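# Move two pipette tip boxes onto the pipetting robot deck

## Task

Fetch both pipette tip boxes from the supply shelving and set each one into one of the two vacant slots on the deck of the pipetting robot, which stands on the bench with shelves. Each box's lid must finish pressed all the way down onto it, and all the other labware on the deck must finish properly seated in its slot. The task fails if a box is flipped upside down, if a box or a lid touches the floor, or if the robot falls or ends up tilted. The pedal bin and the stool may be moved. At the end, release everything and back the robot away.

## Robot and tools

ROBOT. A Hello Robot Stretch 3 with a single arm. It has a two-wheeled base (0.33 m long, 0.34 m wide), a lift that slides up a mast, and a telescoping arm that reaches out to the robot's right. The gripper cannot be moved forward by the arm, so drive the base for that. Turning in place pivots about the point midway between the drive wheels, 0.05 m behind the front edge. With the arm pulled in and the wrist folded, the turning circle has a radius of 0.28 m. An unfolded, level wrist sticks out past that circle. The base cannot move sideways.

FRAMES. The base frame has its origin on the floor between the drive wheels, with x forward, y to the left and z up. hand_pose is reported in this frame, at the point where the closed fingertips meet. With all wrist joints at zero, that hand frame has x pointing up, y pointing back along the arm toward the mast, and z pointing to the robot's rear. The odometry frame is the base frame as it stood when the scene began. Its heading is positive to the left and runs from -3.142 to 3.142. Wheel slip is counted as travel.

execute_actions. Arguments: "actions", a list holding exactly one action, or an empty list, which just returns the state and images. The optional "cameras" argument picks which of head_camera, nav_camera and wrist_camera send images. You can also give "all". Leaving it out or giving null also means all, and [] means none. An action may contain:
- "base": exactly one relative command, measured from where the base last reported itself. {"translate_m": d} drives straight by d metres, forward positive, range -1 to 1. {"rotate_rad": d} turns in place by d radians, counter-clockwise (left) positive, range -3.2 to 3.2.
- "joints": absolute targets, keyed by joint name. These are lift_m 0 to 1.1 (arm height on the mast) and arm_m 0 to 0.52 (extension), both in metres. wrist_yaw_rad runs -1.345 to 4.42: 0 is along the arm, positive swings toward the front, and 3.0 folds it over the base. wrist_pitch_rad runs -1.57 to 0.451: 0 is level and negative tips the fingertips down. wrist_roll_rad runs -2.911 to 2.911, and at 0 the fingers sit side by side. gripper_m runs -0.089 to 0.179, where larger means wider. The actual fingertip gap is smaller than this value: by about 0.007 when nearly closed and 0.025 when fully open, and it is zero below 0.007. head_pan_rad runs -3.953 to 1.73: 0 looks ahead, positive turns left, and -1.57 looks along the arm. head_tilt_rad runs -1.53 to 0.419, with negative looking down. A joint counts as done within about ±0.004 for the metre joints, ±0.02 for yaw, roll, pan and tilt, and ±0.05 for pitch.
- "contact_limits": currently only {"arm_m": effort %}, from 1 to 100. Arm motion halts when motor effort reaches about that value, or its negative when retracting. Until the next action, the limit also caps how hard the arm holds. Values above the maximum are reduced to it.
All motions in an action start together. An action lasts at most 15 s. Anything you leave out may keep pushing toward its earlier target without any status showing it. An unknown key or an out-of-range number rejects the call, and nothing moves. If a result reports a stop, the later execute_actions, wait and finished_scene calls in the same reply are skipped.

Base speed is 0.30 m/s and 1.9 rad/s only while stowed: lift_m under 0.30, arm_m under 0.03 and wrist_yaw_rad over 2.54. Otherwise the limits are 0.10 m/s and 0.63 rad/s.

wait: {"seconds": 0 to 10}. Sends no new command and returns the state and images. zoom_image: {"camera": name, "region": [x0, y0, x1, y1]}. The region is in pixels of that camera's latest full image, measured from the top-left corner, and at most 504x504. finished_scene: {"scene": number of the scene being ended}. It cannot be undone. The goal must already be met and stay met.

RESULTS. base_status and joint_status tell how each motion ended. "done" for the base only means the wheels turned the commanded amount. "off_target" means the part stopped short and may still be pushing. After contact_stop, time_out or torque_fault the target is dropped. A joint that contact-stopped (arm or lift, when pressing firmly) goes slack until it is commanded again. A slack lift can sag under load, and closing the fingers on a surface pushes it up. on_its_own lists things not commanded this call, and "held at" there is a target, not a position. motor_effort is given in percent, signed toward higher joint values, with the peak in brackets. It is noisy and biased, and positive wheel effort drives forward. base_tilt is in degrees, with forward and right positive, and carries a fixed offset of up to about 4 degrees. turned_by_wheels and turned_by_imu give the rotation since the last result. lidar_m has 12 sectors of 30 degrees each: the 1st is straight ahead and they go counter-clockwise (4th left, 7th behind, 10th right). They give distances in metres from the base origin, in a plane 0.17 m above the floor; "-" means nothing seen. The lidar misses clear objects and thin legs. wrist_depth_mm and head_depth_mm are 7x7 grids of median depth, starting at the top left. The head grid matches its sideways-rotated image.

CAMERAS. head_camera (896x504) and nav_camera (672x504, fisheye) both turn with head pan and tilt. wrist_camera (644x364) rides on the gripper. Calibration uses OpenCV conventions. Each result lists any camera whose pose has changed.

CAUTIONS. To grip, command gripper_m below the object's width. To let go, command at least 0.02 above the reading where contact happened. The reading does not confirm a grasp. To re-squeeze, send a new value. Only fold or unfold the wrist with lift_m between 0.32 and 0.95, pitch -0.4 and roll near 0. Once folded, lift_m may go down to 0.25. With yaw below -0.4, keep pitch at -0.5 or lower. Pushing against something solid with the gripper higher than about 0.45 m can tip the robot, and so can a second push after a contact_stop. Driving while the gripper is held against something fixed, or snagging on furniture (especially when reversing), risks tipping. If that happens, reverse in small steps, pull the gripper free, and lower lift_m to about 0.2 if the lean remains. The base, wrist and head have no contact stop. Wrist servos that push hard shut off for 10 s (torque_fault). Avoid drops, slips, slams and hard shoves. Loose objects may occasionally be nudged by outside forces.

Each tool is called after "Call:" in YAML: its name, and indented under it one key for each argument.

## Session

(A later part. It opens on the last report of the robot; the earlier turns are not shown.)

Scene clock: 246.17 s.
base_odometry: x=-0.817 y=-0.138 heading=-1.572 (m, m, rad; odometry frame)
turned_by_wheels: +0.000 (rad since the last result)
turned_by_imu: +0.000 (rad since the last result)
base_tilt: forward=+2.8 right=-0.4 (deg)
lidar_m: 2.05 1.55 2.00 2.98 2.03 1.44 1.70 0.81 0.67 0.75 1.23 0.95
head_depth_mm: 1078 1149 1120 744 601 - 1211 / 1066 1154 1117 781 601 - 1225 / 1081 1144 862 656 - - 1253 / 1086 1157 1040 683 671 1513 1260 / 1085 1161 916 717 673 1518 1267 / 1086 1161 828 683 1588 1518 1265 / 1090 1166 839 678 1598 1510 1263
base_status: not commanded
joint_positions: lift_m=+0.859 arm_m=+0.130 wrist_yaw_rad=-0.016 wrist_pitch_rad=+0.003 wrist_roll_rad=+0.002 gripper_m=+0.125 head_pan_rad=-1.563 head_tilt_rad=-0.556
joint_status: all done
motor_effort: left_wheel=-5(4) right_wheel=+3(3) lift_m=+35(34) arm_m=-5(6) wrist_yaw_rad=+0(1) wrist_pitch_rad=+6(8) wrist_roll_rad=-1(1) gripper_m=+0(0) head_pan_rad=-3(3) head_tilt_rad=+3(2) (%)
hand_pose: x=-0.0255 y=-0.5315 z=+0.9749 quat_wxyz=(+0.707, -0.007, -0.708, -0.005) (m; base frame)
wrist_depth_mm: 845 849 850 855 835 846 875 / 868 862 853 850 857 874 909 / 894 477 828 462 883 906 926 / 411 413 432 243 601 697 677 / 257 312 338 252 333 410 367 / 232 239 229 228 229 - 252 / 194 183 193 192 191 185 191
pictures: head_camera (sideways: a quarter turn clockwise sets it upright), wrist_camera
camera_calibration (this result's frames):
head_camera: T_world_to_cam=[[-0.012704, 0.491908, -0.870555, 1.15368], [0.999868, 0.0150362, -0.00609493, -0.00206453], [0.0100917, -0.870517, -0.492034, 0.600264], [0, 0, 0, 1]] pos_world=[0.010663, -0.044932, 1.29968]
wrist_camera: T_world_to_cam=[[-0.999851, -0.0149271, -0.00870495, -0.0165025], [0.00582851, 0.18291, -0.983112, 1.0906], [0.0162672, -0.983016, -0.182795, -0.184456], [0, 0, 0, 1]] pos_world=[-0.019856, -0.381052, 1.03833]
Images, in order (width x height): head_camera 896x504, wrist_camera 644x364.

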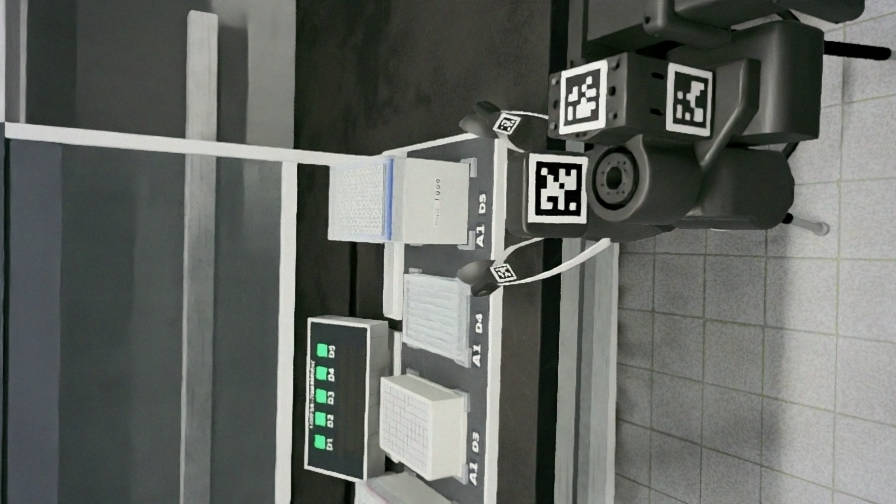

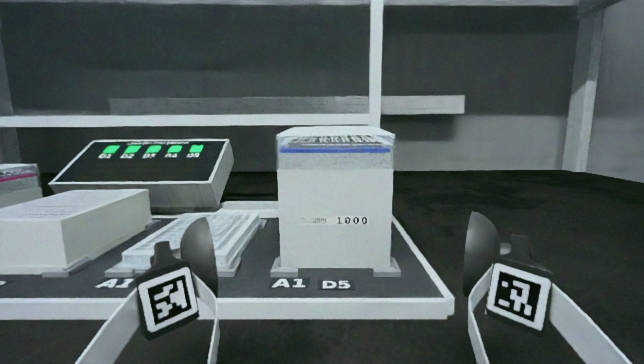

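Too far in by ~5 mm; pull it back.

Call:
execute_actions:
  actions:
    - {"joints":{"arm_m":0.247,"lift_m":0.85}}
  cameras: []

Call:
execute_actions:
  actions:
    - {"joints":{"gripper_m":0.075}}
  cameras: []

Call:
execute_actions:
  actions:
    - {"joints":{"arm_m":0.239}}
  cameras: ["wrist_camera"]

Call:
execute_actions:
  actions:
    - {"joints":{"gripper_m":0.125}}
  cameras: []

Call:
execute_actions:
  actions:
    - {"joints":{"arm_m":0.0}}
  cameras: ["wrist_camera","head_camera"]

Call:
zoom_image:
  camera: "head_camera"
  region: [320,130,500,310]

Scene clock: 253.37 s.
base_odometry: x=-0.817 y=-0.138 heading=-1.572 (m, m, rad; odometry frame)
turned_by_wheels: +0.000 (rad since the last result)
turned_by_imu: +0.000 (rad since the last result)
base_tilt: forward=+2.8 right=-0.5 (deg)
lidar_m: 2.04 1.55 2.00 2.98 2.03 1.45 1.70 0.81 0.67 0.75 1.23 0.95
head_depth_mm: 1082 1151 1119 782 - 957 1213 / 1065 1152 1116 822 - 1400 1244 / 1084 1141 858 642 - 1439 1265 / 1088 1158 1036 658 671 1513 1265 / 1087 1159 914 716 674 1516 1266 / 1087 1165 831 683 1577 1515 1263 / 1091 1162 839 677 1595 1517 1263
base_status: not commanded
joint_positions: lift_m=+0.851 arm_m=+0.247 wrist_yaw_rad=-0.016 wrist_pitch_rad=+0.003 wrist_roll_rad=+0.002 gripper_m=+0.125 head_pan_rad=-1.563 head_tilt_rad=-0.556
joint_status: all done
motor_effort: left_wheel=-4(4) right_wheel=+2(3) lift_m=+11(28) arm_m=+3(5) wrist_yaw_rad=+1(1) wrist_pitch_rad=+6(6) wrist_roll_rad=-1(1) gripper_m=+0(0) head_pan_rad=-3(4) head_tilt_rad=+3(3) (%)
hand_pose: x=-0.0255 y=-0.6480 z=+0.9659 quat_wxyz=(+0.707, -0.006, -0.708, -0.005) (m; base frame)
wrist_depth_mm: 732 738 748 767 750 750 756 / 761 756 771 762 747 765 773 / 357 356 784 150 353 790 788 / 301 298 340 127 126 654 632 / 248 300 132 130 129 377 339 / 211 218 137 135 134 - 233 / 160 151 143 140 140 167 176
pictures: none
No camera images: the call's "cameras" was empty. Leave "cameras" out to get every camera's image.

Scene clock: 254.37 s.
base_odometry: x=-0.817 y=-0.138 heading=-1.572 (m, m, rad; odometry frame)
turned_by_wheels: +0.000 (rad since the last result)
turned_by_imu: +0.000 (rad since the last result)
base_tilt: forward=+3.0 right=-0.5 (deg)
lidar_m: 2.04 1.56 1.99 2.98 2.03 1.44 1.71 0.81 0.67 0.75 1.23 0.95
head_depth_mm: 1081 1153 1121 782 - 955 1209 / 1066 1152 1115 821 - 1404 1239 / 1084 1140 973 640 - 1438 1269 / 1082 1160 1038 669 672 1520 1263 / 1085 1158 913 717 673 1516 1266 / 1087 1160 827 683 1573 1513 1268 / 1091 1170 835 678 1587 1513 1266
base_status: not commanded
joint_positions: lift_m=+0.851 arm_m=+0.247 wrist_yaw_rad=-0.016 wrist_pitch_rad=+0.003 wrist_roll_rad=+0.002 gripper_m=+0.075 head_pan_rad=-1.563 head_tilt_rad=-0.556
joint_status: all done
motor_effort: left_wheel=-4(4) right_wheel=+2(3) lift_m=+12(12) arm_m=+2(3) wrist_yaw_rad=+0(0) wrist_pitch_rad=+6(6) wrist_roll_rad=-1(1) gripper_m=-9(85) head_pan_rad=-3(3) head_tilt_rad=+2(2) (%)
hand_pose: x=-0.0255 y=-0.6480 z=+0.9659 quat_wxyz=(+0.707, -0.006, -0.708, -0.005) (m; base frame)
wrist_depth_mm: 755 740 735 756 751 751 736 / 750 775 764 739 748 761 740 / 355 354 789 148 354 788 779 / 300 302 342 125 124 636 641 / 247 296 130 129 128 375 340 / 213 212 133 133 133 247 231 / 160 160 145 138 137 161 176
pictures: none
No camera images: the call's "cameras" was empty. Leave "cameras" out to get every camera's image.

Scene clock: 255.20 s.
base_odometry: x=-0.817 y=-0.138 heading=-1.572 (m, m, rad; odometry frame)
turned_by_wheels: +0.000 (rad since the last result)
turned_by_imu: +0.000 (rad since the last result)
base_tilt: forward=+3.0 right=-0.6 (deg)
lidar_m: 2.05 1.55 1.99 2.98 2.04 1.45 1.70 0.81 0.67 0.75 1.23 0.94
head_depth_mm: 1082 1154 1115 781 - 944 1219 / 1067 1152 1116 782 - 1441 1238 / 1082 1138 977 636 - 1433 1268 / 1083 1156 1035 655 671 1513 1260 / 1083 1162 914 716 674 1513 1261 / 1088 1166 828 683 1582 1511 1265 / 1092 1185 835 678 1593 1517 1263
base_status: not commanded
joint_positions: lift_m=+0.851 arm_m=+0.239 wrist_yaw_rad=-0.016 wrist_pitch_rad=+0.002 wrist_roll_rad=+0.002 gripper_m=+0.075 head_pan_rad=-1.563 head_tilt_rad=-0.556
joint_status: all done
motor_effort: left_wheel=-4(5) right_wheel=+2(3) lift_m=+12(11) arm_m=-6(8) wrist_yaw_rad=+0(1) wrist_pitch_rad=+6(7) wrist_roll_rad=-1(1) gripper_m=-9(9) head_pan_rad=-3(3) head_tilt_rad=+2(2) (%)
hand_pose: x=-0.0255 y=-0.6406 z=+0.9656 quat_wxyz=(+0.707, -0.006, -0.708, -0.005) (m; base frame)
wrist_depth_mm: 746 751 761 770 752 772 752 / 775 754 772 757 771 773 780 / 362 360 791 206 788 807 820 / 307 307 339 127 127 638 624 / 248 311 131 130 129 372 335 / 211 211 134 133 133 - 230 / 160 157 144 137 137 160 179
pictures: wrist_camera
camera_calibration (this result's frames):
wrist_camera: T_world_to_cam=[[-0.999849, -0.0150229, -0.00876151, -0.01819], [0.00583839, 0.184602, -0.982796, 1.10219], [0.0163819, -0.982699, -0.184487, -0.291578], [0, 0, 0, 1]] pos_world=[-0.0198456, -0.490272, 1.02927]
Images, in order (width x height): wrist_camera 644x364.

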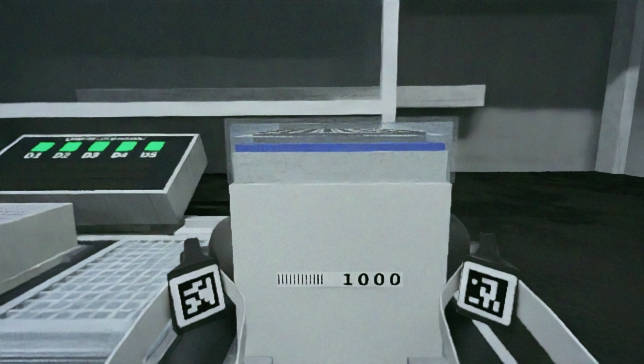

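Scene clock: 256.20 s.
base_odometry: x=-0.817 y=-0.138 heading=-1.572 (m, m, rad; odometry frame)
turned_by_wheels: +0.000 (rad since the last result)
turned_by_imu: +0.000 (rad since the last result)
base_tilt: forward=+3.0 right=-0.4 (deg)
lidar_m: 2.04 1.55 1.99 2.97 2.04 1.44 1.70 0.81 0.68 0.75 1.23 0.94
head_depth_mm: 1077 1156 1121 780 - 942 1211 / 1066 1152 1116 822 - 1439 1237 / 1083 1144 977 637 - 1436 1266 / 1083 1160 1039 655 670 1525 1266 / 1085 1160 917 715 674 1516 1264 / 1093 1159 827 682 1590 1512 1265 / 1092 1169 837 678 1593 1509 1267
base_status: not commanded
joint_positions: lift_m=+0.851 arm_m=+0.239 wrist_yaw_rad=-0.016 wrist_pitch_rad=+0.002 wrist_roll_rad=+0.002 gripper_m=+0.125 head_pan_rad=-1.563 head_tilt_rad=-0.556
joint_status: all done
motor_effort: left_wheel=-4(5) right_wheel=+3(3) lift_m=+12(12) arm_m=-4(7) wrist_yaw_rad=+0(1) wrist_pitch_rad=+6(6) wrist_roll_rad=-1(1) gripper_m=+1(81) head_pan_rad=-3(3) head_tilt_rad=+3(3) (%)
hand_pose: x=-0.0255 y=-0.6405 z=+0.9656 quat_wxyz=(+0.707, -0.006, -0.708, -0.005) (m; base frame)
wrist_depth_mm: 753 756 740 762 749 750 752 / 771 777 767 770 768 770 755 / 362 358 796 217 787 794 791 / 305 304 340 128 128 641 640 / 247 311 133 131 130 373 336 / 212 219 136 134 134 - 230 / 160 152 140 138 138 166 175
pictures: none
No camera images: the call's "cameras" was empty. Leave "cameras" out to get every camera's image.

Scene clock: 259.20 s.
base_odometry: x=-0.817 y=-0.138 heading=-1.572 (m, m, rad; odometry frame)
turned_by_wheels: +0.000 (rad since the last result)
turned_by_imu: +0.000 (rad since the last result)
base_tilt: forward=+2.9 right=-0.5 (deg)
lidar_m: 2.05 1.55 1.99 2.97 2.04 1.44 1.70 0.81 0.67 0.75 1.23 0.95
head_depth_mm: 1078 1149 1123 745 657 944 1307 / 1067 1157 1115 745 625 1406 1330 / 1083 1142 977 656 666 1337 - / 1082 1160 1038 659 669 1563 1269 / 1089 1161 913 717 647 1513 1262 / 1087 1159 830 682 1582 1522 1267 / 1089 1167 838 678 1592 1508 1261
base_status: not commanded
joint_positions: lift_m=+0.851 arm_m=+0.000 wrist_yaw_rad=-0.016 wrist_pitch_rad=+0.002 wrist_roll_rad=+0.002 gripper_m=+0.125 head_pan_rad=-1.563 head_tilt_rad=-0.556
joint_status: all done
motor_effort: left_wheel=-4(4) right_wheel=+3(3) lift_m=+12(12) arm_m=-5(6) wrist_yaw_rad=+1(0) wrist_pitch_rad=+6(6) wrist_roll_rad=-1(1) gripper_m=+0(0) head_pan_rad=-3(3) head_tilt_rad=+2(3) (%)
hand_pose: x=-0.0255 y=-0.4015 z=+0.9656 quat_wxyz=(+0.707, -0.006, -0.708, -0.005) (m; base frame)
wrist_depth_mm: 977 941 954 948 976 978 969 / - - - - - - - / - 937 933 595 - - - / 380 397 528 363 641 645 639 / 341 339 338 333 341 378 343 / 282 283 281 282 279 - 276 / - - - - 681 - -
pictures: head_camera (sideways: a quarter turn clockwise sets it upright), wrist_camera
camera_calibration (this result's frames):
head_camera: T_world_to_cam=[[-0.0127031, 0.491862, -0.87058, 1.15371], [0.999868, 0.0150347, -0.00609532, -0.00206402], [0.0100908, -0.870543, -0.491989, 0.600205], [0, 0, 0, 1]] pos_world=[0.0106629, -0.0449322, 1.29968]
wrist_camera: T_world_to_cam=[[-0.999846, -0.0151748, -0.00876041, -0.0146203], [0.00580803, 0.184677, -0.982782, 1.05804], [0.0165314, -0.982682, -0.18456, -0.0564922], [0, 0, 0, 1]] pos_world=[-0.0198293, -0.25113, 1.02927]
Images, in order (width x height): head_camera 896x504, wrist_camera 644x364.

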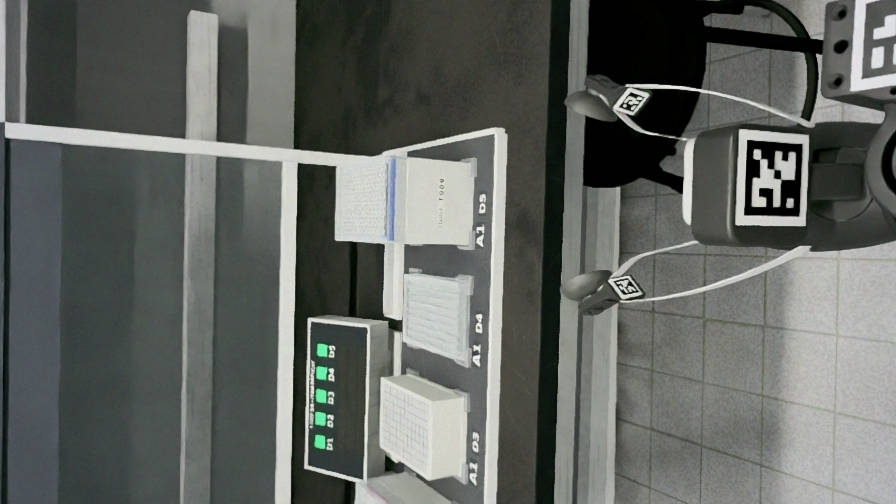

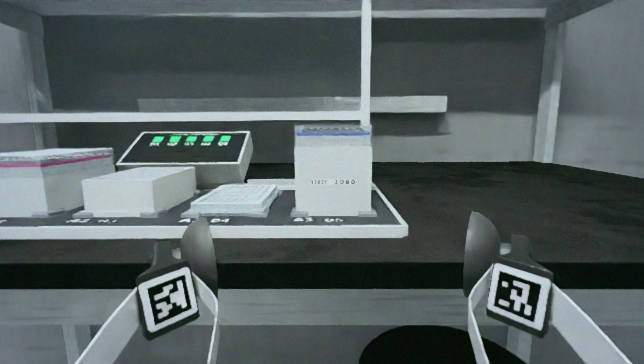

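Region (320, 130, 500, 310) of head_camera's 896x504 image, scaled by 2.800, with more detail than that image has.

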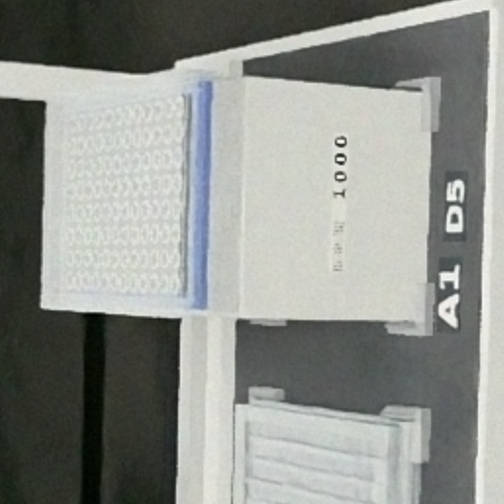

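Call:
execute_actions:
  actions:
    - {"base":{"rotate_rad":0.9},"joints":{"head_pan_rad":-2.05,"wrist_yaw_rad":1.2}}
  cameras: ["head_camera"]

Scene clock: 262.80 s.
base_odometry: x=-0.817 y=-0.138 heading=-0.673 (m, m, rad; odometry frame)
turned_by_wheels: +0.900 (rad since the last result)
turned_by_imu: +0.891 (rad since the last result)
base_tilt: forward=+2.9 right=-0.4 (deg)
lidar_m: 1.76 2.98 2.95 1.44 1.70 1.71 0.68 0.75 1.20 0.94 2.05 1.55
head_depth_mm: 1062 1124 980 722 607 1507 1272 / 1106 1178 833 723 653 1519 - / 1144 1252 870 686 1639 1569 - / 1201 1321 1038 717 1713 1520 - / 1241 1371 1110 740 1810 1519 - / 839 926 988 790 1896 1509 1294 / 777 949 1029 854 1886 1396 1262
base_status: done
joint_positions: lift_m=+0.851 arm_m=+0.000 wrist_yaw_rad=+1.199 wrist_pitch_rad=+0.002 wrist_roll_rad=+0.002 gripper_m=+0.125 head_pan_rad=-2.043 head_tilt_rad=-0.556
joint_status: all done
motor_effort: left_wheel=-5(10) right_wheel=+3(6) lift_m=+12(12) arm_m=-4(5) wrist_yaw_rad=+1(3) wrist_pitch_rad=+6(6) wrist_roll_rad=-1(1) gripper_m=+1(1) head_pan_rad=-3(32) head_tilt_rad=+2(2) (%)
hand_pose: x=+0.2174 y=-0.2384 z=+0.9656 quat_wxyz=(+0.583, +0.399, -0.584, +0.399) (m; base frame)
wrist_depth_mm: - - - - - - - / - - - - - - - / - - - - - - - / - - - - - - - / - - - - - - - / - - - - - - - / - - - - - - -
pictures: head_camera (sideways: a quarter turn clockwise sets it upright)
camera_calibration (this result's frames):
head_camera: T_world_to_cam=[[0.215743, 0.442099, -0.870634, 1.15239], [0.8939, -0.448225, -0.00609613, -0.00141655], [-0.392935, -0.776945, -0.491893, 0.602539], [0, 0, 0, 1]] pos_world=[-0.0105941, -0.0419648, 1.29969]
Images, in order (width x height): head_camera 896x504.

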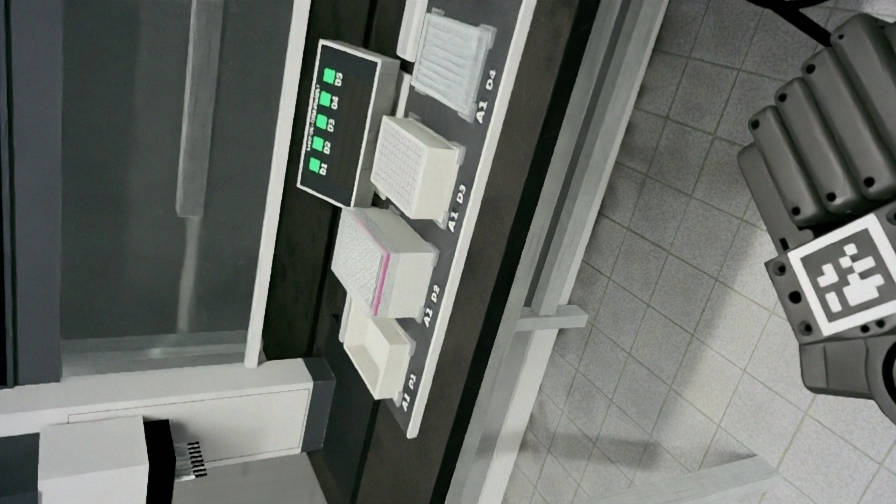

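Call:
finished_scene:
  scene: 1

The scene is finished: the task was done.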